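# Carry tube rack through self-closing doors to desk

## Task

Move the tube rack from the counter, through the self-closing doors, onto the desk, using any number of the robots. It counts only if the rack stands upright with each tube seated all the way down in a hole, and both doors are closed at the end. It fails if the rack or any tube ever touches the floor, or if any robot falls or is left leaning. At the end, every robot must have released its grip and backed away.

## Robot and tools

ROBOTS. Three identical Hello Robot Stretch 3 units: r1, r2 and r3. Each has a two-wheel drive base with a passive omni wheel at the back, a lift on a mast, and one telescoping arm that reaches out to the robot's right side. The arm ends in a wrist (yaw, pitch, roll) and a two-finger gripper. A head carries two cameras. The base is 0.33 m long and 0.34 m wide and cannot drive sideways. Turning in place pivots about the point midway between the drive wheels, 0.05 m behind the front edge. With the arm fully in and the wrist folded, a turn sweeps a 0.28 m radius; an unfolded, level gripper sticks out further. The only way to move the gripper forward or back is to drive the base.

FRAMES. Base frame: origin on the floor between the drive wheels, x forward, y left, z up. hand_pose is given in the base frame, at the point where closed fingertips meet; with all wrist joints at 0 its x axis is up, y runs back along the arm toward the mast, z points rearward. The odometry frame is the base frame at the scene's start. Every robot reports in its own frames, so where robots stand relative to one another can only be judged from images, lidar_m, wrist_depth_mm and head_depth_mm.

execute_actions. Arguments: actions and cameras. actions is a list holding one action or nothing (an empty list only returns state and images). An action is an object keyed by "r1", "r2", "r3"; each robot's entry may contain base, joints and contact_limits. All commanded motions start at once and may finish at different times.
- base: exactly one key. translate_m is a relative drive in metres along the robot's current heading, -1 to 1, forward positive. rotate_rad is a relative turn in place in radians, -3.2 to 3.2, positive = counter-clockwise seen from above (left). Both are offsets from where the base last measured itself in the latest state report.
- joints: absolute targets by name, one number each: lift_m 0 to 1.1 (arm height); arm_m 0 to 0.52 (extension); wrist_yaw_rad -1.345 to 4.42 (0 along the arm, positive toward the front, 3.0 folded over the base); wrist_pitch_rad -1.57 to 0.451 (0 level, negative tips fingers down); wrist_roll_rad -2.911 to 2.911 (0 fingers side by side); gripper_m -0.089 to 0.179 (bigger is wider; actual fingertip gap is smaller, about 0.007 less when nearly shut, 0.025 less fully open, zero below 0.007); head_pan_rad -3.953 to 1.73 (0 forward, positive left, -1.57 along the arm); head_tilt_rad -1.53 to 0.419 (negative looks down).
- contact_limits: {"arm_m": effort percent 1 to 100}; the arm motion halts (contact_stop) when its effort reaches that level, and it caps holding force until the next action. Too low stops immediately; values above the maximum are cut.
cameras: list of names from r1_/r2_/r3_ head_camera, nav_camera, wrist_camera, or "all"; omitted or null gives all, [] gives none. An unknown key, camera name or out-of-range value rejects the whole call and nothing moves. If a result reports a stop, later execute_actions, wait and finished_scene calls in the same reply are skipped. A joint, base or robot left out of an action may still be pushing toward an earlier target without the status showing it. No action runs past 15 s.

wait: seconds, 0 to 10; nothing new is commanded; returns state and images. zoom_image: camera plus region [x0, y0, x1, y1] in pixels of that camera's latest full image, at most 504 by 504. finished_scene: scene number; ends the scene for good and reports success, so the goal must already hold stably.

RESULTS. base_status and joint_status: done, off_target (stuck away from target, possibly still pushing), contact_stop, time_out, torque_fault (after the last three the old target is dropped). on_its_own lists uncommanded items; "held at" is the held target, not the position. joint_positions; motor_effort in percent with the action's peak in brackets (noisy, biased; positive wheel effort pushes forward). lidar_m: 12 distances in metres, 30-degree sectors starting straight ahead and going counter-clockwise (4th left, 7th behind, 10th right), plane 0.17 m high, "-" = nothing; misses clear objects, tabletops and thin legs; own parts can block sectors 5, 6, 9, 10. wrist_depth_mm and head_depth_mm: 7x7 grids of median depth in mm. base_odometry counts wheel turns (slip included); turned_by_wheels and turned_by_imu give turn since last result; base_tilt in degrees, forward/right positive, each with a fixed bias of up to about 4 degrees. The pictures line names images in order. Camera calibration (intrinsics, T_world_to_cam relative to the carrying robot's base frame) is supplied and slightly inaccurate, more so for the wrist camera.

CAUTIONS. Never let robots press together: once bases touch, further millimetres are a hard press and end the run. Robots do not wait for one another, and equal drive commands can differ by up to 2.5 cm per metre, which strains a shared load and can tip a robot. The arm and lift stop and go slack when they push firmly; a slack lift may sink under load or keep pressing. Base, wrist and head have no contact stop. Pushing with the gripper above about 0.45 m, pushing again after a contact_stop, driving while holding something fixed, or snagging furniture (worst when reversing) can tip a robot; back out in small steps, free the gripper, and lower lift_m to about 0.2 if still tilted. Prolonged strain on the wrist causes a 10 s torque_fault. Full base speed (0.30 m/s, 1.9 rad/s) needs lift_m under 0.30, arm_m under 0.03 and wrist_yaw_rad over 2.54; otherwise 0.10 m/s and 0.63 rad/s. Fold or unfold the wrist only with lift_m 0.32 to 0.95, wrist_pitch_rad -0.4, roll near 0; folded, the lift may go to 0.25. Keep wrist_pitch_rad at -0.5 or lower when wrist_yaw_rad is below -0.4. To grip, command gripper_m below the object's width; to release, go at least 0.02 above the touch value; neither reading nor status confirms a grasp. The scene keeps running while you think, with robots holding the last command, and objects may occasionally get nudged. Avoid drops, slams and hard hits.

Each tool is called after "Request:" in YAML: its name, and indented under it one key for each argument.

## Session

Request:
execute_actions:
  actions: []

Scene clock: 0.00 s.
r1.base_odometry: x=+0.000 y=+0.000 heading=+0.000 (m, m, rad; r1's odometry frame)
r1.turned_by_wheels: +0.000 (rad since the last result)
r1.turned_by_imu: +0.000 (rad since the last result)
r1.base_tilt: forward=+1.0 right=+1.4 (deg)
r1.lidar_m: 1.78 2.79 2.42 2.12 1.28 1.13 1.14 0.79 0.70 0.70 0.83 1.52
r1.head_depth_mm: 1731 2575 3304 3305 3282 3132 2086 / 1715 2567 3432 3444 3411 3043 2089 / 1726 2596 3559 3521 3525 2927 1979 / 1737 2583 3667 3676 3663 2732 1828 / 1734 2258 3837 3841 3749 2920 1979 / 1734 2572 - - - 3107 2074 / 1734 2568 3622 3676 3621 3095 2068
r1.base_status: not commanded
r1.joint_positions: lift_m=+0.585 arm_m=+0.002 wrist_yaw_rad=+3.037 wrist_pitch_rad=-0.362 wrist_roll_rad=-0.007 gripper_m=+0.037 head_pan_rad=+0.005 head_tilt_rad=-0.024
r1.joint_status: not commanded
r1.motor_effort: left_wheel=-1 right_wheel=+0 lift_m=+40 arm_m=+0 wrist_yaw_rad=+1 wrist_pitch_rad=+7 wrist_roll_rad=+1 gripper_m=+0 head_pan_rad=-1 head_tilt_rad=+2 (%)
r1.hand_pose: x=+0.0029 y=+0.0829 z=+0.6102 quat_wxyz=(+0.163, +0.699, +0.092, +0.691) (m; r1's base frame)
r1.wrist_depth_mm: - - - - - - - / - - - - - - - / - - - - - - - / - - - - - - - / - - - - - - - / 894 885 - 894 943 912 887 / 768 761 - 757 766 771 769
r2.base_odometry: x=+0.000 y=+0.000 heading=+0.000 (m, m, rad; r2's odometry frame)
r2.turned_by_wheels: +0.000 (rad since the last result)
r2.turned_by_imu: +0.000 (rad since the last result)
r2.base_tilt: forward=-1.6 right=+3.2 (deg)
r2.lidar_m: 2.47 2.44 1.68 1.35 1.35 0.86 0.69 0.69 0.75 1.15 2.80 3.03
r2.head_depth_mm: 2099 2829 2881 2903 2952 2923 2104 / 2102 2707 2767 2780 2814 2812 2087 / 2093 2613 2643 2678 2676 2694 2087 / 2095 2504 2541 2558 2601 2611 2082 / 2111 2409 2458 2467 2484 2507 2078 / 2121 2323 2372 2379 2391 2436 2077 / 2115 2245 2275 2311 2323 2333 2076
r2.base_status: not commanded
r2.joint_positions: lift_m=+0.351 arm_m=+0.003 wrist_yaw_rad=+3.130 wrist_pitch_rad=-0.359 wrist_roll_rad=-0.007 gripper_m=+0.037 head_pan_rad=-0.009 head_tilt_rad=+0.000
r2.joint_status: not commanded
r2.motor_effort: left_wheel=-1 right_wheel=+0 lift_m=+43 arm_m=-1 wrist_yaw_rad=-1 wrist_pitch_rad=+5 wrist_roll_rad=+0 gripper_m=+0 head_pan_rad=+0 head_tilt_rad=+2 (%)
r2.hand_pose: x=-0.0185 y=+0.0836 z=+0.3774 quat_wxyz=(+0.130, +0.694, +0.123, +0.697) (m; r2's base frame)
r2.wrist_depth_mm: - - - - - - - / - - - - - - - / - - - - - - - / 850 879 - 929 973 955 - / 683 707 725 748 769 776 781 / 580 588 - 597 645 638 653 / 502 518 - 547 534 552 555
r3.base_odometry: x=+0.000 y=+0.000 heading=+0.000 (m, m, rad; r3's odometry frame)
r3.turned_by_wheels: +0.000 (rad since the last result)
r3.turned_by_imu: +0.000 (rad since the last result)
r3.base_tilt: forward=+0.1 right=+0.0 (deg)
r3.lidar_m: 1.45 1.26 1.25 1.46 1.44 1.88 1.79 1.88 1.88 2.25 2.87 1.78
r3.head_depth_mm: 1965 2658 2698 2683 2621 2620 2246 / 1972 2322 2295 2289 2291 2232 2140 / 1922 2022 2012 2004 1980 1975 1956 / 1779 1802 1777 1773 1760 1763 1739 / 1615 1613 1603 1588 1591 1576 1581 / 1470 1462 1465 1449 1436 1433 1429 / 1346 1340 1336 1325 1325 1317 1311
r3.base_status: not commanded
r3.joint_positions: lift_m=+0.506 arm_m=-0.003 wrist_yaw_rad=+3.040 wrist_pitch_rad=-0.313 wrist_roll_rad=+0.000 gripper_m=+0.037 head_pan_rad=-0.018 head_tilt_rad=-0.022
r3.joint_status: not commanded
r3.motor_effort: left_wheel=+0 right_wheel=+0 lift_m=+32 arm_m=-2 wrist_yaw_rad=+0 wrist_pitch_rad=+9 wrist_roll_rad=+1 gripper_m=+0 head_pan_rad=+0 head_tilt_rad=+2 (%)
r3.hand_pose: x=+0.0028 y=+0.0927 z=+0.5425 quat_wxyz=(+0.146, +0.703, +0.075, +0.692) (m; r3's base frame)
r3.wrist_depth_mm: - - - - - - 933 / - - - - - - 985 / - - - - - - - / - - - - - - - / - - - - - - - / 865 890 - 879 942 878 889 / 725 720 743 733 751 750 740
pictures: r1_head_camera (sideways: a quarter turn clockwise sets it upright), r1_nav_camera (sideways: a quarter turn counterclockwise sets it upright), r1_wrist_camera, r2_head_camera (sideways: a quarter turn clockwise sets it upright), r2_nav_camera (sideways: a quarter turn counterclockwise sets it upright), r2_wrist_camera, r3_head_camera (sideways: a quarter turn clockwise sets it upright), r3_nav_camera (sideways: a quarter turn counterclockwise sets it upright), r3_wrist_camera
Images, in order (width x height): r1_head_camera 896x504, r1_nav_camera 672x504, r1_wrist_camera 644x364, r2_head_camera 896x504, r2_nav_camera 672x504, r2_wrist_camera 644x364, r3_head_camera 896x504, r3_nav_camera 672x504, r3_wrist_camera 644x364.

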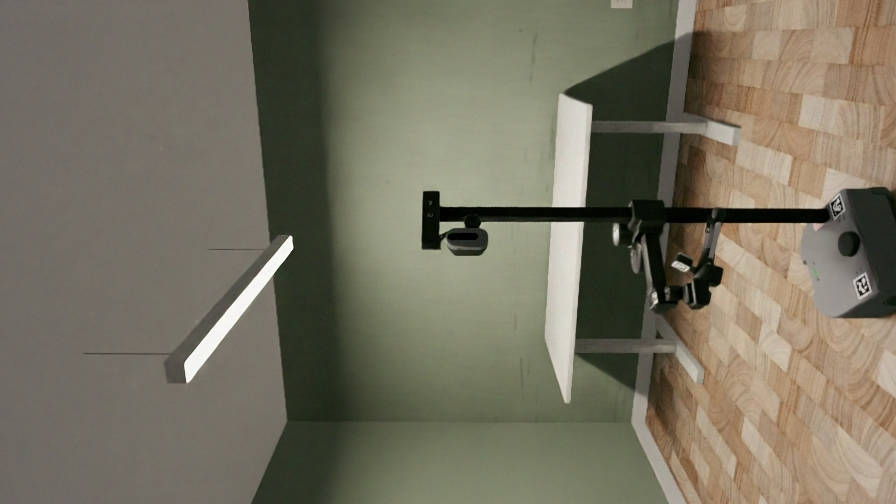

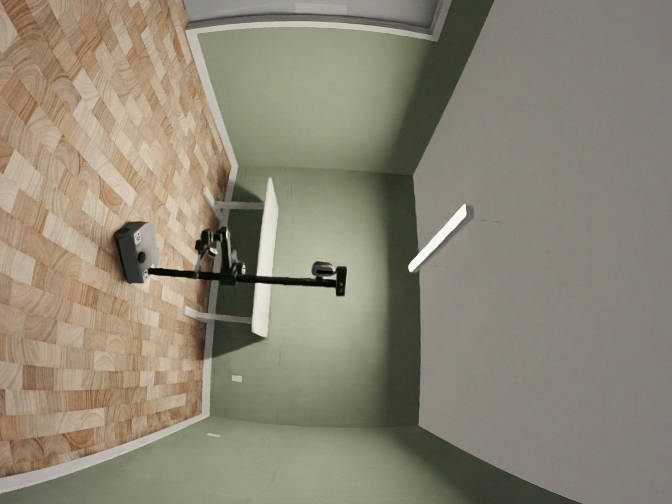

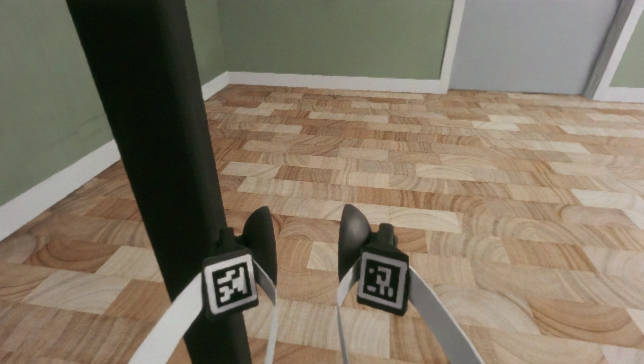

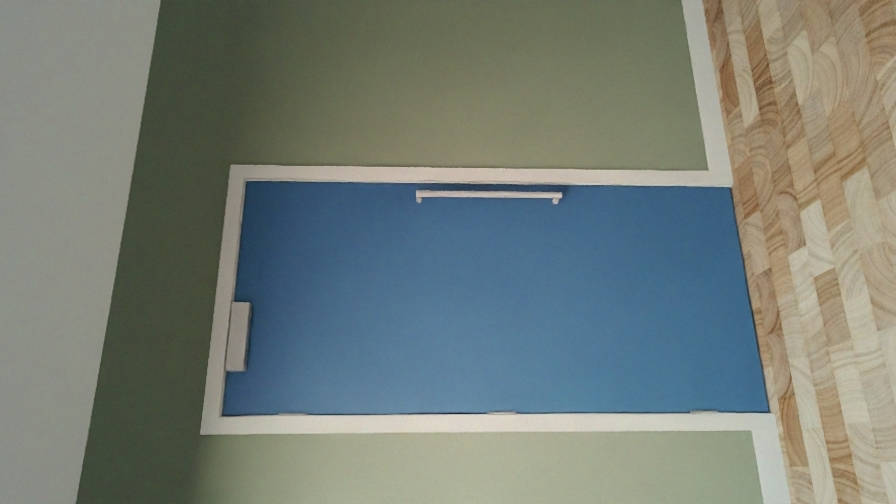

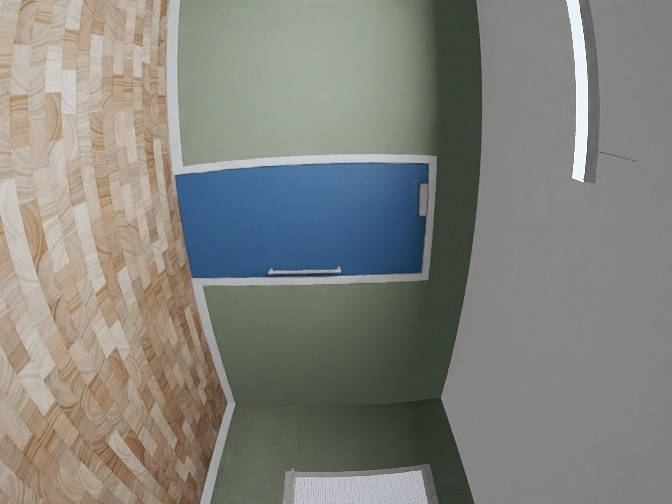

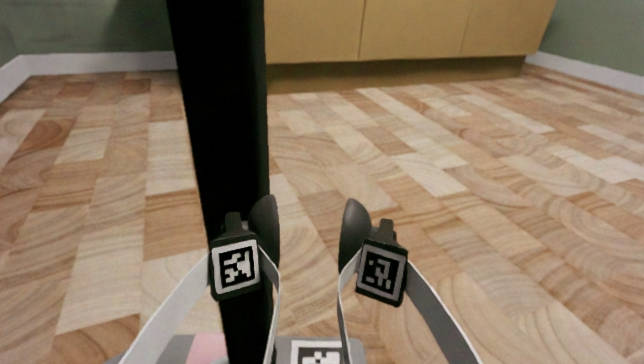

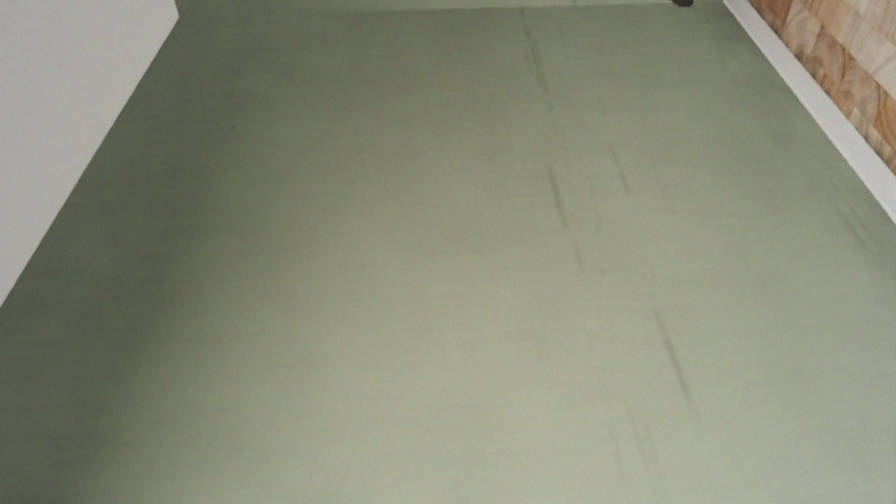

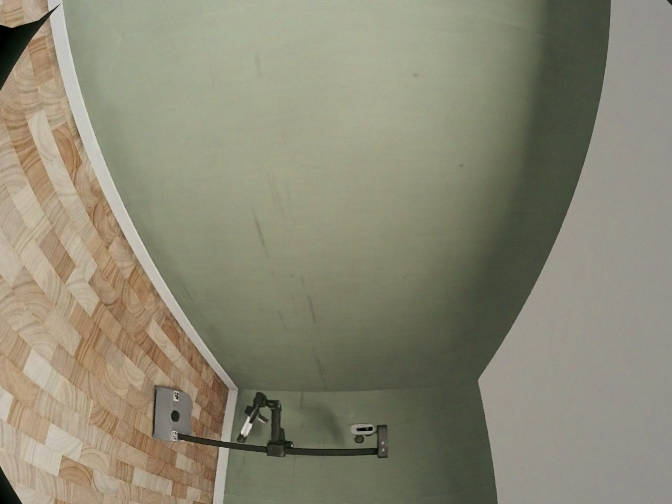

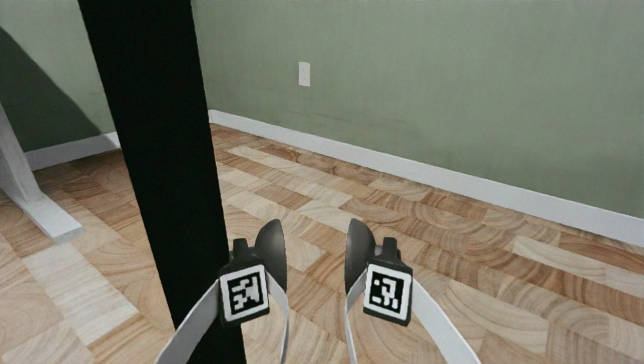

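Request:
execute_actions:
  actions:
    - {"r1":{"joints":{"head_pan_rad":1.3,"head_tilt_rad":-0.3,"lift_m":0.27}},"r2":{"joints":{"head_pan_rad":1.5,"head_tilt_rad":-0.4}},"r3":{"joints":{"head_pan_rad":-2.5,"head_tilt_rad":-0.3,"lift_m":0.27}}}
  cameras: ["r1_head_camera","r2_head_camera","r2_nav_camera","r3_nav_camera","r1_nav_camera"]

Scene clock: 4.30 s.
r1.base_odometry: x=+0.000 y=+0.000 heading=+0.000 (m, m, rad; r1's odometry frame)
r1.turned_by_wheels: +0.000 (rad since the last result)
r1.turned_by_imu: -0.001 (rad since the last result)
r1.base_tilt: forward=+1.0 right=+1.2 (deg)
r1.lidar_m: 1.78 2.80 2.43 2.13 1.28 1.13 1.13 0.79 0.70 0.70 0.84 1.53
r1.head_depth_mm: 2089 2236 2350 2482 2593 1919 1477 / 2073 2184 2313 2453 2565 1939 1479 / 2075 2163 2299 2423 2550 1930 1484 / 2091 2191 2307 2426 2562 1937 1483 / 2101 2224 2328 2455 2572 1939 1483 / 2107 2222 2333 2484 2588 1938 1487 / 2120 2211 2356 2455 2581 1942 1486
r1.base_status: not commanded
r1.joint_positions: lift_m=+0.270 arm_m=+0.002 wrist_yaw_rad=+3.037 wrist_pitch_rad=-0.363 wrist_roll_rad=-0.007 gripper_m=+0.037 head_pan_rad=+1.293 head_tilt_rad=-0.296
r1.joint_status: all done
r1.motor_effort: left_wheel=+0(1) right_wheel=+0(0) lift_m=+35(33) arm_m=+0(0) wrist_yaw_rad=+1(0) wrist_pitch_rad=+7(7) wrist_roll_rad=+1(1) gripper_m=+1(1) head_pan_rad=+5(48) head_tilt_rad=-2(26) (%)
r1.hand_pose: x=+0.0029 y=+0.0829 z=+0.2954 quat_wxyz=(+0.164, +0.699, +0.092, +0.691) (m; r1's base frame)
r1.wrist_depth_mm: - - - - - - - / - - - - - - - / - - - - - - - / 761 758 764 764 765 753 754 / 606 610 - 608 611 595 605 / 509 505 - 526 518 508 510 / 447 - - - 442 442 441
r2.base_odometry: x=+0.000 y=+0.000 heading=+0.000 (m, m, rad; r2's odometry frame)
r2.turned_by_wheels: +0.000 (rad since the last result)
r2.turned_by_imu: +0.000 (rad since the last result)
r2.base_tilt: forward=-1.6 right=+3.3 (deg)
r2.lidar_m: 2.47 2.44 1.68 1.35 1.35 0.86 0.69 0.68 0.75 1.15 2.80 3.04
r2.head_depth_mm: 2072 2271 1752 1895 2054 1654 1356 / 1979 2140 1679 1775 1981 1663 1359 / 1897 2043 1579 1682 1878 1657 1357 / 1810 1948 1521 1586 1749 1664 1365 / 1741 1868 1533 1498 1648 1664 1364 / 1675 1789 1538 1435 1559 1670 1362 / 1620 1720 1699 1890 2050 1667 1364
r2.base_status: not commanded
r2.joint_positions: lift_m=+0.351 arm_m=+0.003 wrist_yaw_rad=+3.130 wrist_pitch_rad=-0.359 wrist_roll_rad=-0.007 gripper_m=+0.037 head_pan_rad=+1.493 head_tilt_rad=-0.395
r2.joint_status: all done
r2.motor_effort: left_wheel=-1(0) right_wheel=-1(1) lift_m=+43(44) arm_m=-1(1) wrist_yaw_rad=+0(0) wrist_pitch_rad=+4(5) wrist_roll_rad=+0(0) gripper_m=+0(0) head_pan_rad=+2(35) head_tilt_rad=-3(27) (%)
r2.hand_pose: x=-0.0185 y=+0.0836 z=+0.3774 quat_wxyz=(+0.130, +0.694, +0.123, +0.697) (m; r2's base frame)
r2.wrist_depth_mm: - - - - - - - / - - - - - - - / - - - - - - - / 859 858 - 940 938 987 - / 694 701 721 737 771 762 793 / 574 595 - 608 644 643 656 / 503 502 - 546 530 542 562
r3.base_odometry: x=+0.000 y=+0.000 heading=+0.000 (m, m, rad; r3's odometry frame)
r3.turned_by_wheels: +0.000 (rad since the last result)
r3.turned_by_imu: +0.001 (rad since the last result)
r3.base_tilt: forward=+0.1 right=+0.0 (deg)
r3.lidar_m: 1.45 1.25 1.25 1.45 1.43 1.88 1.78 1.88 1.88 2.26 2.86 1.78
r3.head_depth_mm: 1739 1805 1921 2024 2130 2013 1559 / 1699 1787 1879 1978 2113 2002 1576 / 1674 1755 1848 1950 2049 2023 1574 / 1660 1726 1806 1904 2020 2020 1578 / 1632 1715 1796 1879 1988 2014 1589 / 1606 1679 1767 1855 1938 2003 1593 / 1579 1664 1735 1843 1948 1986 1587
r3.base_status: not commanded
r3.joint_positions: lift_m=+0.270 arm_m=-0.003 wrist_yaw_rad=+3.040 wrist_pitch_rad=-0.315 wrist_roll_rad=+0.000 gripper_m=+0.037 head_pan_rad=-2.493 head_tilt_rad=-0.296
r3.joint_status: all done
r3.motor_effort: left_wheel=+0(0) right_wheel=+0(1) lift_m=+27(24) arm_m=-1(0) wrist_yaw_rad=-1(0) wrist_pitch_rad=+10(9) wrist_roll_rad=+0(0) gripper_m=+0(0) head_pan_rad=-4(49) head_tilt_rad=-2(29) (%)
r3.hand_pose: x=+0.0027 y=+0.0926 z=+0.3067 quat_wxyz=(+0.146, +0.703, +0.075, +0.692) (m; r3's base frame)
r3.wrist_depth_mm: - - - - - - 935 / - - - - - - 964 / - - - - - - - / 899 931 926 933 947 933 930 / 691 698 731 728 693 688 717 / 549 564 - 563 581 564 567 / 464 486 - 495 468 470 468
pictures: r1_head_camera (sideways: a quarter turn clockwise sets it upright), r1_nav_camera (sideways: a quarter turn counterclockwise sets it upright), r2_head_camera (sideways: a quarter turn clockwise sets it upright), r2_nav_camera (sideways: a quarter turn counterclockwise sets it upright), r3_nav_camera (sideways: a quarter turn counterclockwise sets it upright)
camera_calibration (this result's frames):
r1_head_camera: T_world_to_cam=[[-0.0748192, -0.268652, -0.960327, 1.2707], [-0.971191, 0.238132, 0.00904811, 0.00340074], [0.226254, 0.933338, -0.278729, 0.317394], [0, 0, 0, 1]] pos_world=[0.0265638, 0.0443297, 1.30872]
r1_nav_camera: T_world_to_cam=[[0.00763539, 0.254267, 0.967104, -1.21965], [0.976172, -0.211638, 0.0479358, -0.0148209], [0.216864, 0.943694, -0.249824, 0.277832], [0, 0, 0, 1]] pos_world=[-0.0364717, 0.0447902, 1.24964]
r2_head_camera: T_world_to_cam=[[-0.0161499, -0.41888, -0.907898, 1.20001], [-0.998348, 0.0568266, -0.00845942, 0.0182092], [0.0551362, 0.906262, -0.419106, 0.499249], [0, 0, 0, 1]] pos_world=[0.0100325, 0.0491751, 1.29888]
r2_nav_camera: T_world_to_cam=[[0.056743, 0.357526, 0.932178, -1.17375], [0.993913, -0.108535, -0.0188737, 0.0720098], [0.0944258, 0.927575, -0.361509, 0.427771], [0, 0, 0, 1]] pos_world=[-0.0453618, 0.0306741, 1.25015]
r3_nav_camera: T_world_to_cam=[[-0.298603, -0.176232, 0.937965, -1.1702], [-0.62809, 0.776258, -0.0541037, 0.127008], [-0.718568, -0.605282, -0.342482, 0.402869], [0, 0, 0, 1]] pos_world=[0.0198347, -0.0609699, 1.24246]
Images, in order (width x height): r1_head_camera 896x504, r1_nav_camera 672x504, r2_head_camera 896x504, r2_nav_camera 672x504, r3_nav_camera 672x504.

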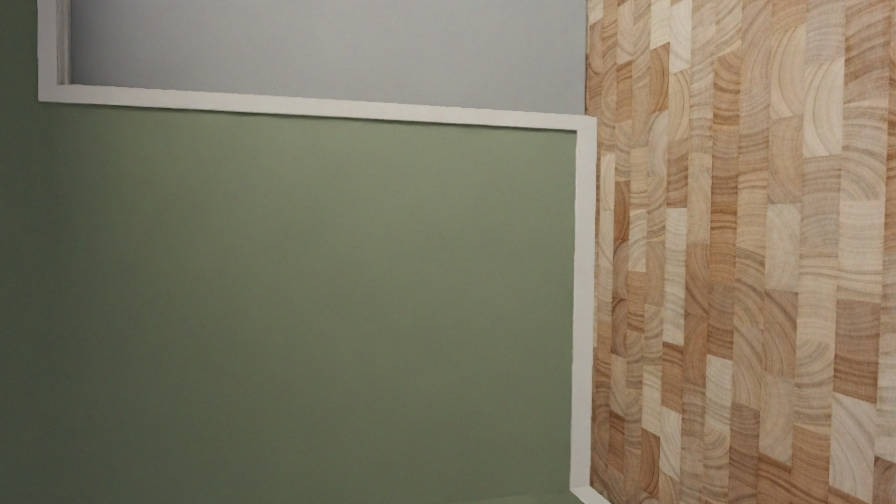

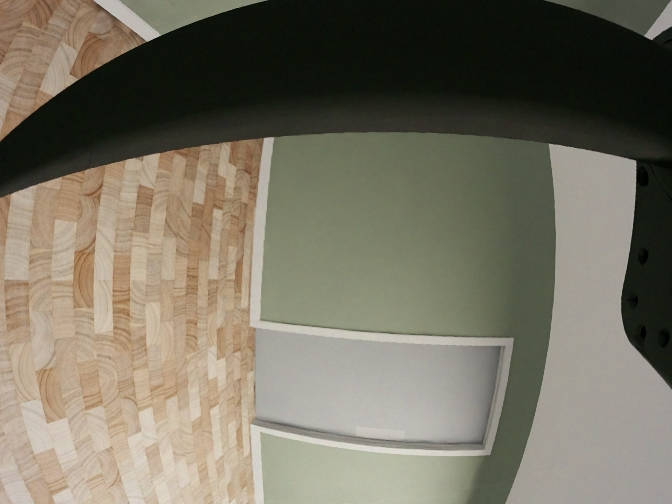

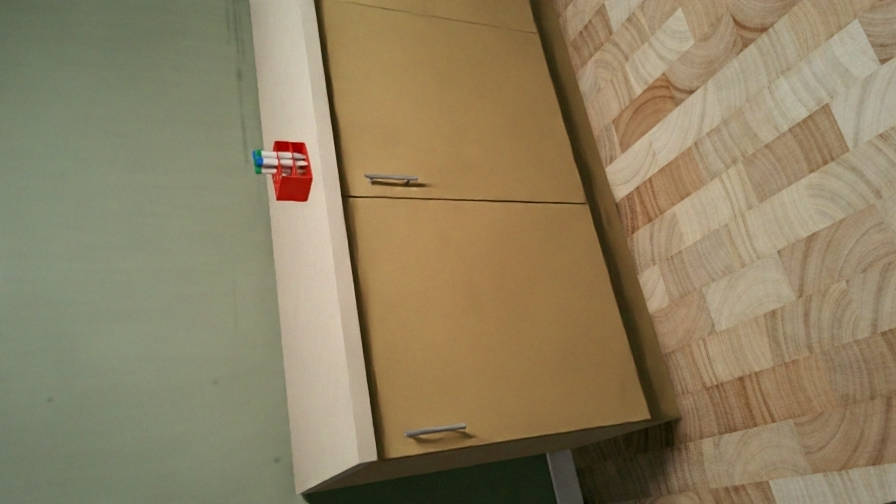

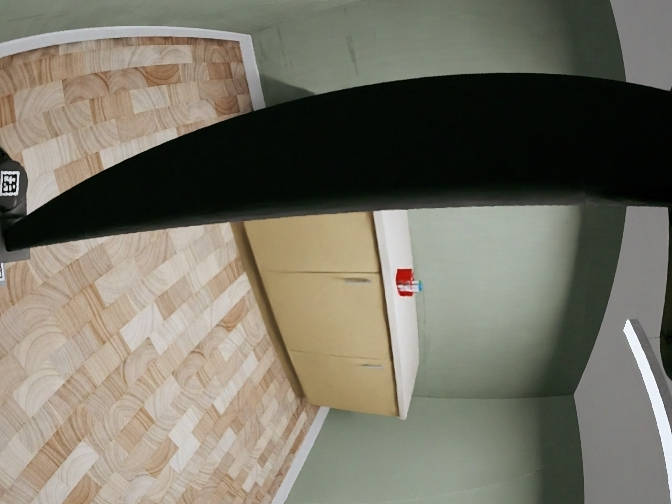

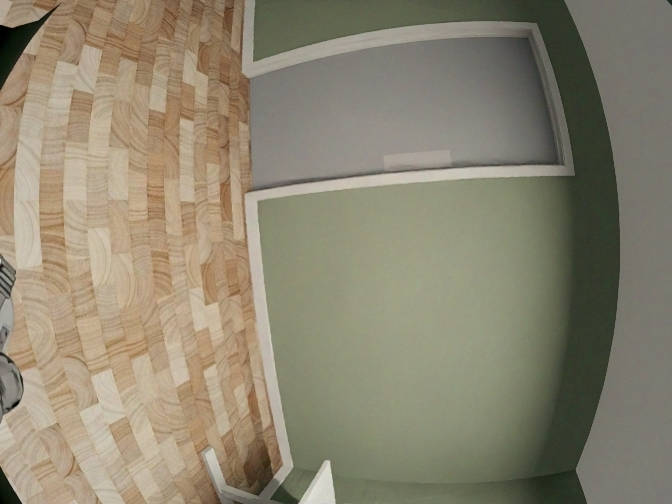

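Request:
execute_actions:
  actions:
    - {"r1":{"base":{"rotate_rad":-0.26},"joints":{"head_pan_rad":0,"head_tilt_rad":-0.6}},"r2":{"base":{"rotate_rad":1.23},"joints":{"lift_m":0.28}}}
  cameras: []

Request:
execute_actions:
  actions:
    - {"r1":{"base":{"translate_m":1.0}},"r2":{"base":{"translate_m":1.0}}}
  cameras: []

Request:
execute_actions:
  actions:
    - {"r1":{"base":{"rotate_rad":1.57}},"r2":{"base":{"translate_m":0.2}}}
  cameras: []

Request:
execute_actions:
  actions:
    - {"r1":{"base":{"translate_m":1.0}},"r2":{"base":{"rotate_rad":2.26},"joints":{"lift_m":0.9,"head_pan_rad":-1.57,"head_tilt_rad":-0.7}}}
  cameras: ["r1_nav_camera","r1_head_camera","r2_head_camera"]

Scene clock: 9.63 s.
r1.base_odometry: x=+0.000 y=+0.000 heading=-0.260 (m, m, rad; r1's odometry frame)
r1.turned_by_wheels: -0.260 (rad since the last result)
r1.turned_by_imu: -0.260 (rad since the last result)
r1.base_tilt: forward=+0.9 right=+1.3 (deg)
r1.lidar_m: 1.78 1.78 2.58 2.43 1.54 1.16 1.13 0.96 0.72 0.70 0.74 1.05
r1.head_depth_mm: 2520 2487 2452 2215 1787 1440 1200 / 2925 3234 3275 2357 1784 1445 1203 / 2926 3247 3411 2401 1789 1445 1199 / 2970 3219 3272 2381 1797 1443 1206 / 3010 3175 3494 2277 1802 1446 1204 / 2891 3176 3132 2025 1807 1445 1200 / 2972 3253 3517 2302 1806 1455 1203
r1.base_status: done
r1.joint_positions: lift_m=+0.270 arm_m=+0.002 wrist_yaw_rad=+3.037 wrist_pitch_rad=-0.363 wrist_roll_rad=-0.007 gripper_m=+0.037 head_pan_rad=+0.007 head_tilt_rad=-0.593
r1.joint_status: all done
r1.motor_effort: left_wheel=+1(7) right_wheel=-2(6) lift_m=+35(35) arm_m=+0(0) wrist_yaw_rad=+0(0) wrist_pitch_rad=+7(7) wrist_roll_rad=+0(1) gripper_m=+0(1) head_pan_rad=-3(46) head_tilt_rad=-4(28) (%)
r1.hand_pose: x=+0.0029 y=+0.0829 z=+0.2954 quat_wxyz=(+0.164, +0.699, +0.092, +0.691) (m; r1's base frame)
r1.wrist_depth_mm: - - - - - - - / - - - - - - - / - - - - - - - / 759 749 753 763 750 745 745 / 604 604 - 601 611 608 608 / 504 508 - 525 521 514 509 / 450 - - - 432 439 435
r2.base_odometry: x=+0.000 y=+0.000 heading=+1.230 (m, m, rad; r2's odometry frame)
r2.turned_by_wheels: +1.230 (rad since the last result)
r2.turned_by_imu: +1.240 (rad since the last result)
r2.base_tilt: forward=-1.6 right=+3.2 (deg)
r2.lidar_m: 1.50 1.35 1.25 0.76 0.68 0.69 0.83 1.55 2.80 2.73 2.44 2.45
r2.head_depth_mm: 1073 1192 1344 1531 1773 1655 1357 / 959 1052 1162 1305 1474 1589 1356 / 864 938 1026 1133 1260 1432 1359 / 786 846 917 1005 1106 1229 1302 / 721 770 831 898 980 1078 1195 / 667 708 757 814 880 957 1052 / 620 656 698 746 800 862 943
r2.base_status: done
r2.joint_positions: lift_m=+0.280 arm_m=+0.003 wrist_yaw_rad=+3.130 wrist_pitch_rad=-0.361 wrist_roll_rad=-0.007 gripper_m=+0.037 head_pan_rad=+1.493 head_tilt_rad=-0.396
r2.joint_status: all done
r2.motor_effort: left_wheel=-3(9) right_wheel=+3(12) lift_m=+39(40) arm_m=-1(1) wrist_yaw_rad=+0(0) wrist_pitch_rad=+5(5) wrist_roll_rad=+0(0) gripper_m=+0(1) head_pan_rad=+3(2) head_tilt_rad=-3(3) (%)
r2.hand_pose: x=-0.0186 y=+0.0834 z=+0.3059 quat_wxyz=(+0.131, +0.694, +0.123, +0.697) (m; r2's base frame)
r2.wrist_depth_mm: 529 600 - 916 - - - / 544 657 - 992 - - - / 586 699 - 981 - - - / 607 703 - 795 810 856 867 / 584 592 614 614 655 661 675 / 490 515 - 545 533 547 548 / 436 - - - 462 467 473
r3.base_odometry: x=+0.000 y=+0.000 heading=+0.000 (m, m, rad; r3's odometry frame)
r3.turned_by_wheels: +0.000 (rad since the last result)
r3.turned_by_imu: +0.001 (rad since the last result)
r3.base_tilt: forward=+0.2 right=+0.0 (deg)
r3.lidar_m: 1.45 1.26 1.25 1.45 1.44 1.88 1.78 1.88 1.88 2.25 2.86 1.78
r3.head_depth_mm: 1726 1812 1899 2024 2129 1988 1566 / 1696 1789 1873 1975 2090 2003 1561 / 1688 1759 1842 1937 2056 2019 1578 / 1657 1733 1817 1926 2030 2030 1581 / 1630 1713 1791 1888 1964 2040 1579 / 1609 1671 1760 1840 1955 2016 1580 / 1580 1643 1725 1831 1933 1974 1593
r3.base_status: not commanded
r3.joint_positions: lift_m=+0.270 arm_m=-0.003 wrist_yaw_rad=+3.040 wrist_pitch_rad=-0.315 wrist_roll_rad=+0.000 gripper_m=+0.037 head_pan_rad=-2.493 head_tilt_rad=-0.296
r3.joint_status: not commanded
r3.motor_effort: left_wheel=-1(0) right_wheel=-1(0) lift_m=+27(27) arm_m=-2(1) wrist_yaw_rad=+0(0) wrist_pitch_rad=+10(10) wrist_roll_rad=+0(0) gripper_m=+0(0) head_pan_rad=-3(4) head_tilt_rad=-2(2) (%)
r3.hand_pose: x=+0.0027 y=+0.0926 z=+0.3067 quat_wxyz=(+0.146, +0.703, +0.075, +0.692) (m; r3's base frame)
r3.wrist_depth_mm: - - - - - - 947 / - - - - - - - / - - - - - - - / 906 896 914 921 900 940 931 / 703 692 717 724 697 696 703 / 554 560 - 560 588 569 571 / 459 487 - 495 472 469 474
pictures: none
No camera images: the call's "cameras" was empty. Leave "cameras" out to get every camera's image.

Scene clock: 14.63 s.
r1.base_odometry: x=+0.966 y=-0.257 heading=-0.260 (m, m, rad; r1's odometry frame)
r1.turned_by_wheels: +0.000 (rad since the last result)
r1.turned_by_imu: -0.005 (rad since the last result)
r1.base_tilt: forward=+1.1 right=+1.3 (deg)
r1.lidar_m: 2.19 0.86 2.46 2.41 2.50 2.19 2.12 1.02 0.77 0.75 0.79 1.11
r1.head_depth_mm: 2112 2286 2509 2261 1789 1442 1201 / 2120 2340 2614 2387 1798 1437 1200 / 2137 2362 2612 2373 1788 1437 1198 / 2162 2378 2658 2370 1804 1446 1205 / 2162 2351 2618 2378 1797 1442 1203 / 2170 2385 2687 2386 1805 1370 1208 / 2188 2386 2734 2290 1156 1249 1187
r1.base_status: done
r1.joint_positions: lift_m=+0.270 arm_m=+0.002 wrist_yaw_rad=+3.037 wrist_pitch_rad=-0.363 wrist_roll_rad=-0.007 gripper_m=+0.037 head_pan_rad=+0.007 head_tilt_rad=-0.594
r1.joint_status: not commanded
r1.motor_effort: left_wheel=+1(8) right_wheel=-2(5) lift_m=+35(35) arm_m=+0(0) wrist_yaw_rad=+0(0) wrist_pitch_rad=+7(7) wrist_roll_rad=+1(0) gripper_m=+0(0) head_pan_rad=-3(3) head_tilt_rad=-3(4) (%)
r1.hand_pose: x=+0.0029 y=+0.0829 z=+0.2954 quat_wxyz=(+0.164, +0.699, +0.092, +0.691) (m; r1's base frame)
r1.wrist_depth_mm: - - - - - - - / - - - - - - - / - - - - - - 696 / 757 760 746 750 760 751 717 / 606 597 - 610 600 616 609 / 505 509 - 520 531 504 503 / 446 - - - 435 438 433
r2.base_odometry: x=+0.334 y=+0.942 heading=+1.230 (m, m, rad; r2's odometry frame)
r2.turned_by_wheels: +0.000 (rad since the last result)
r2.turned_by_imu: +0.005 (rad since the last result)
r2.base_tilt: forward=-1.6 right=+3.3 (deg)
r2.lidar_m: 0.66 0.59 0.60 0.72 1.34 1.34 1.62 3.04 3.24 2.00 1.79 1.08
r2.head_depth_mm: 1129 1195 1274 901 700 755 820 / 1227 1301 1389 902 769 849 931 / 1332 1436 1544 1614 886 964 1071 / 1475 1581 1716 1868 2004 1660 1360 / 1437 1538 1656 1793 1915 1659 1362 / 1330 1417 1515 1622 1766 1666 1364 / 1240 1312 1394 1485 1596 1625 1366
r2.base_status: done
r2.joint_positions: lift_m=+0.280 arm_m=+0.003 wrist_yaw_rad=+3.130 wrist_pitch_rad=-0.361 wrist_roll_rad=-0.007 gripper_m=+0.037 head_pan_rad=+1.493 head_tilt_rad=-0.396
r2.joint_status: not commanded
r2.motor_effort: left_wheel=-3(7) right_wheel=+3(12) lift_m=+39(39) arm_m=-1(1) wrist_yaw_rad=+0(0) wrist_pitch_rad=+5(5) wrist_roll_rad=+0(0) gripper_m=+1(1) head_pan_rad=+3(3) head_tilt_rad=-2(2) (%)
r2.hand_pose: x=-0.0186 y=+0.0834 z=+0.3059 quat_wxyz=(+0.131, +0.694, +0.123, +0.697) (m; r2's base frame)
r2.wrist_depth_mm: - - - - 702 558 474 / - - - - 720 588 494 / 954 993 - - 841 612 522 / 728 732 - 797 810 709 550 / 591 594 610 642 648 660 618 / 489 520 - 540 531 544 555 / 440 - - - 457 465 473
r3.base_odometry: x=+0.000 y=+0.000 heading=+0.000 (m, m, rad; r3's odometry frame)
r3.turned_by_wheels: +0.000 (rad since the last result)
r3.turned_by_imu: +0.001 (rad since the last result)
r3.base_tilt: forward=+0.1 right=+0.1 (deg)
r3.lidar_m: 0.86 1.26 1.26 1.45 1.43 1.87 1.78 1.88 1.88 2.25 2.86 0.87
r3.head_depth_mm: 1733 1815 1909 2032 2140 2021 1561 / 1700 1796 1879 1969 2096 2012 1569 / 1674 1750 1837 1942 2057 2001 1573 / 1659 1724 1804 1935 2032 2024 1576 / 1627 1706 1785 1884 1983 2029 1572 / 1615 1683 1757 1845 1954 2022 1572 / 1583 1656 1742 1840 1964 1989 1587
r3.base_status: not commanded
r3.joint_positions: lift_m=+0.270 arm_m=-0.003 wrist_yaw_rad=+3.040 wrist_pitch_rad=-0.315 wrist_roll_rad=+0.000 gripper_m=+0.037 head_pan_rad=-2.493 head_tilt_rad=-0.296
r3.joint_status: not commanded
r3.motor_effort: left_wheel=-1(0) right_wheel=+0(0) lift_m=+27(27) arm_m=-2(1) wrist_yaw_rad=-1(0) wrist_pitch_rad=+9(9) wrist_roll_rad=+1(1) gripper_m=+0(0) head_pan_rad=-3(3) head_tilt_rad=-2(3) (%)
r3.hand_pose: x=+0.0027 y=+0.0926 z=+0.3067 quat_wxyz=(+0.146, +0.703, +0.075, +0.692) (m; r3's base frame)
r3.wrist_depth_mm: - - - - - - 957 / - - - - - - 1000 / - - - - - - - / 887 893 928 928 944 938 963 / 685 692 722 712 690 719 693 / 554 553 - 556 575 565 570 / 467 477 - 502 464 474 470
pictures: none
No camera images: the call's "cameras" was empty. Leave "cameras" out to get every camera's image.

Scene clock: 17.17 s.
r1.base_odometry: x=+0.966 y=-0.257 heading=+1.310 (m, m, rad; r1's odometry frame)
r1.turned_by_wheels: +1.570 (rad since the last result)
r1.turned_by_imu: +1.562 (rad since the last result)
r1.base_tilt: forward=+1.0 right=+1.3 (deg)
r1.lidar_m: 2.41 2.50 2.19 2.13 1.03 0.77 0.74 0.78 1.09 2.20 0.86 2.46
r1.head_depth_mm: 1926 2111 2382 2358 1786 1435 1201 / 1967 2170 2435 2360 1779 1445 1203 / 2016 2224 2489 2363 1798 1440 1197 / 2037 2235 2517 2382 1808 1446 1204 / 2036 2258 2502 2385 1792 1440 1201 / 1979 2192 2448 2405 1795 1439 1204 / 1985 2212 2467 2397 1801 1437 1208
r1.base_status: done
r1.joint_positions: lift_m=+0.270 arm_m=+0.002 wrist_yaw_rad=+3.037 wrist_pitch_rad=-0.363 wrist_roll_rad=-0.007 gripper_m=+0.037 head_pan_rad=+0.007 head_tilt_rad=-0.594
r1.joint_status: not commanded
r1.motor_effort: left_wheel=-3(8) right_wheel=+1(8) lift_m=+35(35) arm_m=+0(0) wrist_yaw_rad=+0(0) wrist_pitch_rad=+7(7) wrist_roll_rad=+1(0) gripper_m=+0(0) head_pan_rad=-3(3) head_tilt_rad=-3(4) (%)
r1.hand_pose: x=+0.0029 y=+0.0828 z=+0.2954 quat_wxyz=(+0.164, +0.699, +0.092, +0.691) (m; r1's base frame)
r1.wrist_depth_mm: - - - - - - - / - - - - - - - / 934 - - - - - - / 752 767 756 747 746 754 771 / 601 602 - 613 622 612 611 / 509 507 - 529 537 505 509 / 448 - - - 438 438 440
r2.base_odometry: x=+0.401 y=+1.131 heading=+1.230 (m, m, rad; r2's odometry frame)
r2.turned_by_wheels: +0.000 (rad since the last result)
r2.turned_by_imu: +0.001 (rad since the last result)
r2.base_tilt: forward=-1.6 right=+3.2 (deg)
r2.lidar_m: 0.50 0.44 0.45 0.54 1.47 1.48 1.78 3.35 2.97 1.84 1.66 0.80
r2.head_depth_mm: 983 1042 1106 899 644 540 599 / 1066 1140 1212 904 644 613 679 / 1168 1244 1346 903 671 704 784 / 1281 1384 1502 906 732 818 922 / 1430 1551 1704 1790 843 975 1265 / 1462 1568 1668 1787 1910 1660 1364 / 1365 1441 1533 1636 1765 1668 1360
r2.base_status: done
r2.joint_positions: lift_m=+0.280 arm_m=+0.003 wrist_yaw_rad=+3.130 wrist_pitch_rad=-0.361 wrist_roll_rad=-0.007 gripper_m=+0.037 head_pan_rad=+1.493 head_tilt_rad=-0.396
r2.joint_status: not commanded
r2.motor_effort: left_wheel=-3(6) right_wheel=+3(11) lift_m=+39(39) arm_m=-1(1) wrist_yaw_rad=-1(0) wrist_pitch_rad=+5(5) wrist_roll_rad=+0(0) gripper_m=+0(0) head_pan_rad=+3(3) head_tilt_rad=-3(2) (%)
r2.hand_pose: x=-0.0186 y=+0.0834 z=+0.3059 quat_wxyz=(+0.131, +0.694, +0.123, +0.697) (m; r2's base frame)
r2.wrist_depth_mm: - - - 663 524 427 363 / - - - 716 558 449 378 / 930 990 - 865 589 472 392 / 732 718 - 796 717 499 411 / 579 603 604 634 651 577 458 / 489 524 - 540 548 541 509 / 432 - - - 466 465 472
r3.base_odometry: x=+0.000 y=+0.000 heading=+0.000 (m, m, rad; r3's odometry frame)
r3.turned_by_wheels: +0.000 (rad since the last result)
r3.turned_by_imu: +0.001 (rad since the last result)
r3.base_tilt: forward=+0.1 right=+0.1 (deg)
r3.lidar_m: 0.86 1.26 1.25 1.46 1.44 1.87 1.78 1.87 1.88 2.25 2.87 2.53
r3.head_depth_mm: 1729 1813 1912 2008 2138 2012 1565 / 1707 1788 1877 1981 2097 1994 1565 / 1664 1764 1857 1952 2063 1999 1585 / 1664 1725 1807 1925 2031 2028 1576 / 1634 1700 1795 1889 1987 2011 1573 / 1606 1675 1755 1847 1941 2007 1592 / 1575 1654 1735 1834 1965 1974 1591
r3.base_status: not commanded
r3.joint_positions: lift_m=+0.270 arm_m=-0.003 wrist_yaw_rad=+3.040 wrist_pitch_rad=-0.315 wrist_roll_rad=+0.000 gripper_m=+0.037 head_pan_rad=-2.493 head_tilt_rad=-0.296
r3.joint_status: not commanded
r3.motor_effort: left_wheel=+0(0) right_wheel=+0(0) lift_m=+27(27) arm_m=-1(1) wrist_yaw_rad=+0(0) wrist_pitch_rad=+10(9) wrist_roll_rad=+0(0) gripper_m=+0(0) head_pan_rad=-4(4) head_tilt_rad=-2(3) (%)
r3.hand_pose: x=+0.0027 y=+0.0926 z=+0.3067 quat_wxyz=(+0.146, +0.703, +0.075, +0.692) (m; r3's base frame)
r3.wrist_depth_mm: - - - - - - 932 / - - - - - - 975 / - - - - - - - / 912 911 916 907 907 928 954 / 679 684 723 725 701 706 701 / 559 549 - 570 583 560 561 / 467 483 - 503 461 468 475
pictures: none
No camera images: the call's "cameras" was empty. Leave "cameras" out to get every camera's image.

Scene clock: 23.63 s.
r1.base_odometry: x=+1.224 y=+0.709 heading=+1.310 (m, m, rad; r1's odometry frame)
r1.turned_by_wheels: +0.000 (rad since the last result)
r1.turned_by_imu: -0.006 (rad since the last result)
r1.base_tilt: forward=+1.0 right=+1.4 (deg)
r1.lidar_m: 1.47 1.47 2.03 2.10 2.20 1.80 1.74 1.82 0.87 2.27 1.94 1.45
r1.head_depth_mm: 1183 1285 1400 1570 1711 1435 1197 / 1186 1312 1475 1643 1764 1439 1202 / 1188 1318 1471 1655 1793 1437 1205 / 1200 1323 1478 1669 1799 1444 1200 / 1203 1334 1491 1682 1803 1443 1205 / 1209 1339 1475 1647 1752 1449 1204 / 1176 1279 1417 1611 1746 1453 1203
r1.base_status: done
r1.joint_positions: lift_m=+0.270 arm_m=+0.002 wrist_yaw_rad=+3.037 wrist_pitch_rad=-0.363 wrist_roll_rad=-0.007 gripper_m=+0.037 head_pan_rad=+0.007 head_tilt_rad=-0.594
r1.joint_status: not commanded
r1.motor_effort: left_wheel=-2(5) right_wheel=+1(7) lift_m=+35(35) arm_m=+0(0) wrist_yaw_rad=+0(0) wrist_pitch_rad=+7(7) wrist_roll_rad=+1(0) gripper_m=+1(1) head_pan_rad=-3(3) head_tilt_rad=-4(3) (%)
r1.hand_pose: x=+0.0029 y=+0.0828 z=+0.2954 quat_wxyz=(+0.164, +0.699, +0.092, +0.691) (m; r1's base frame)
r1.wrist_depth_mm: - - - - - - - / - - - - - - - / - - - - - - - / 765 758 742 744 756 778 754 / 600 602 - 607 608 598 613 / 507 507 - 520 524 510 509 / 448 - - - 435 436 439
r2.base_odometry: x=+0.401 y=+1.131 heading=-2.794 (m, m, rad; r2's odometry frame)
r2.turned_by_wheels: +2.260 (rad since the last result)
r2.turned_by_imu: +2.283 (rad since the last result)
r2.base_tilt: forward=-1.6 right=+3.2 (deg)
r2.lidar_m: 1.47 1.52 2.04 3.67 2.41 1.73 1.66 0.65 0.46 0.44 0.46 0.61
r2.head_depth_mm: 882 945 700 553 618 - 1119 / 885 944 551 555 656 - 1122 / 888 945 628 557 659 - - / 887 950 707 559 647 - 1126 / 888 951 711 561 663 - 1130 / 893 954 713 561 667 854 1131 / 894 961 715 563 667 855 1129
r2.base_status: done
r2.joint_positions: lift_m=+0.900 arm_m=+0.003 wrist_yaw_rad=+3.130 wrist_pitch_rad=-0.361 wrist_roll_rad=-0.007 gripper_m=+0.037 head_pan_rad=-1.563 head_tilt_rad=-0.692
r2.joint_status: all done
r2.motor_effort: left_wheel=-3(9) right_wheel=+3(10) lift_m=+48(49) arm_m=-1(1) wrist_yaw_rad=+0(1) wrist_pitch_rad=+5(5) wrist_roll_rad=+0(0) gripper_m=+1(0) head_pan_rad=-3(31) head_tilt_rad=-5(25) (%)
r2.hand_pose: x=-0.0186 y=+0.0833 z=+0.9256 quat_wxyz=(+0.131, +0.694, +0.123, +0.697) (m; r2's base frame)
r2.wrist_depth_mm: - - - - - - - / - - - - - - - / - - - - - - - / - - - - - - - / - - - - - - - / - - - - - - - / - - - - - - -
r3.base_odometry: x=+0.000 y=+0.000 heading=+0.000 (m, m, rad; r3's odometry frame)
r3.turned_by_wheels: +0.000 (rad since the last result)
r3.turned_by_imu: +0.002 (rad since the last result)
r3.base_tilt: forward=+0.1 right=+0.0 (deg)
r3.lidar_m: 1.45 1.25 1.25 1.45 1.43 1.88 1.77 1.88 1.87 0.88 0.97 2.52
r3.head_depth_mm: 1716 1823 1917 2022 2123 2004 1559 / 1697 1774 1877 1975 2100 2008 1563 / 1673 1758 1844 1943 2056 2019 1569 / 1659 1732 1809 1917 2017 2009 1567 / 1632 1704 1795 1878 1978 2022 1584 / 1602 1676 1764 1841 1940 1994 1586 / 1581 1652 1726 1825 1956 1988 1586
r3.base_status: not commanded
r3.joint_positions: lift_m=+0.270 arm_m=-0.003 wrist_yaw_rad=+3.040 wrist_pitch_rad=-0.315 wrist_roll_rad=+0.000 gripper_m=+0.037 head_pan_rad=-2.493 head_tilt_rad=-0.296
r3.joint_status: not commanded
r3.motor_effort: left_wheel=+0(0) right_wheel=+0(0) lift_m=+27(27) arm_m=-1(1) wrist_yaw_rad=+0(0) wrist_pitch_rad=+9(10) wrist_roll_rad=+0(0) gripper_m=+0(0) head_pan_rad=-3(3) head_tilt_rad=-3(2) (%)
r3.hand_pose: x=+0.0027 y=+0.0926 z=+0.3067 quat_wxyz=(+0.146, +0.703, +0.075, +0.692) (m; r3's base frame)
r3.wrist_depth_mm: - - - - - - 942 / - - - - - - 983 / - - - - - - - / 895 908 915 919 942 915 948 / 703 695 722 729 694 701 697 / 547 564 - 559 582 564 573 / 460 480 - 501 472 474 473
pictures: r1_head_camera (sideways: a quarter turn clockwise sets it upright), r1_nav_camera (sideways: a quarter turn counterclockwise sets it upright), r2_head_camera (sideways: a quarter turn clockwise sets it upright)
camera_calibration (this result's frames):
r1_head_camera: T_world_to_cam=[[-0.548268, -0.00558339, -0.836284, 1.11175], [-0.0401456, 0.999001, 0.0196497, -0.0160752], [0.835339, 0.0443464, -0.547944, 0.664006], [0, 0, 0, 1]] pos_world=[0.05422, -0.00717989, 1.29389]
r1_nav_camera: T_world_to_cam=[[0.518986, 0.0660391, 0.852228, -1.07285], [0.0825059, -0.996226, 0.0269534, 0.0179619], [0.850791, 0.0563254, -0.522476, 0.628778], [0, 0, 0, 1]] pos_world=[0.020356, 0.0533283, 1.24235]
r2_head_camera: T_world_to_cam=[[-0.0217669, 0.666026, -0.745611, 0.988443], [0.999532, 0.0305361, -0.00190296, -0.00251567], [0.0215006, -0.745303, -0.666379, 0.821166], [0, 0, 0, 1]] pos_world=[0.00637426, -0.0462349, 1.2842]
Images, in order (width x height): r1_head_camera 896x504, r1_nav_camera 672x504, r2_head_camera 896x504.

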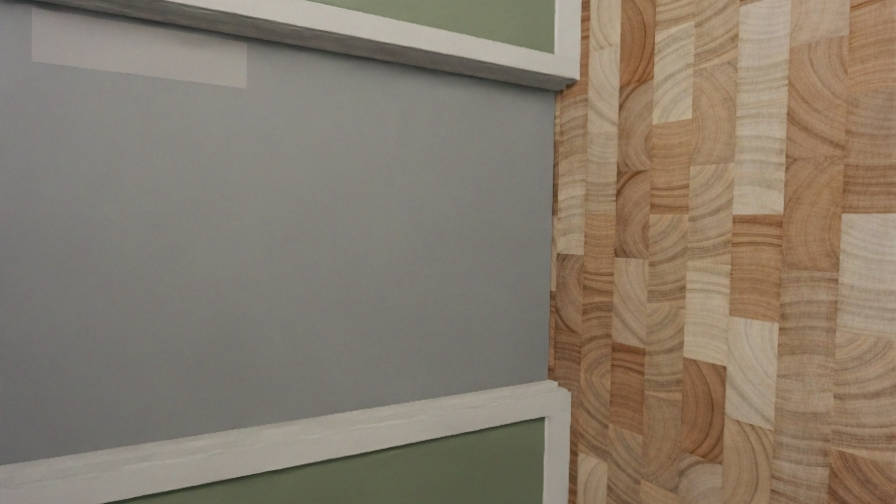

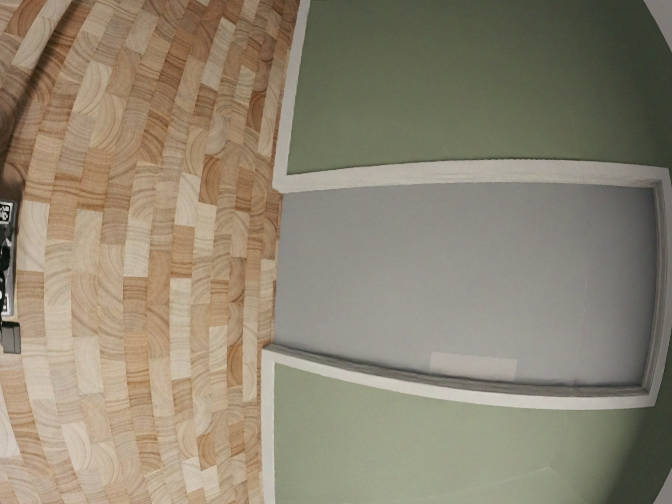

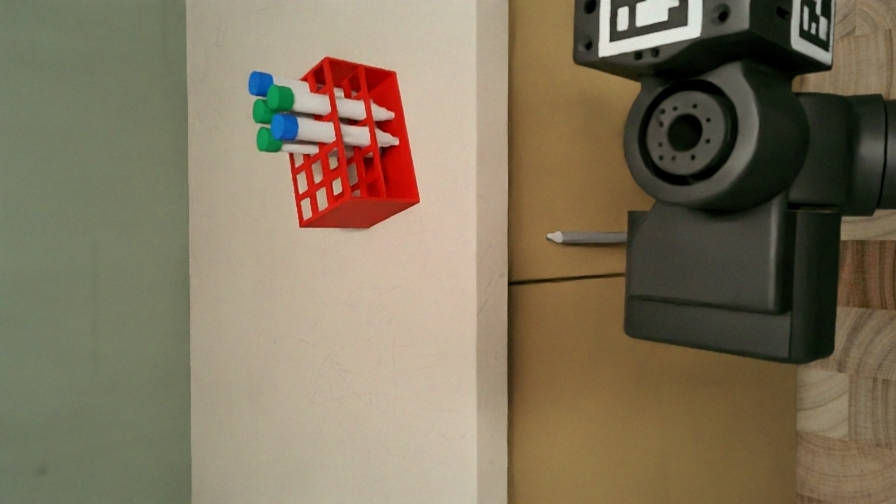

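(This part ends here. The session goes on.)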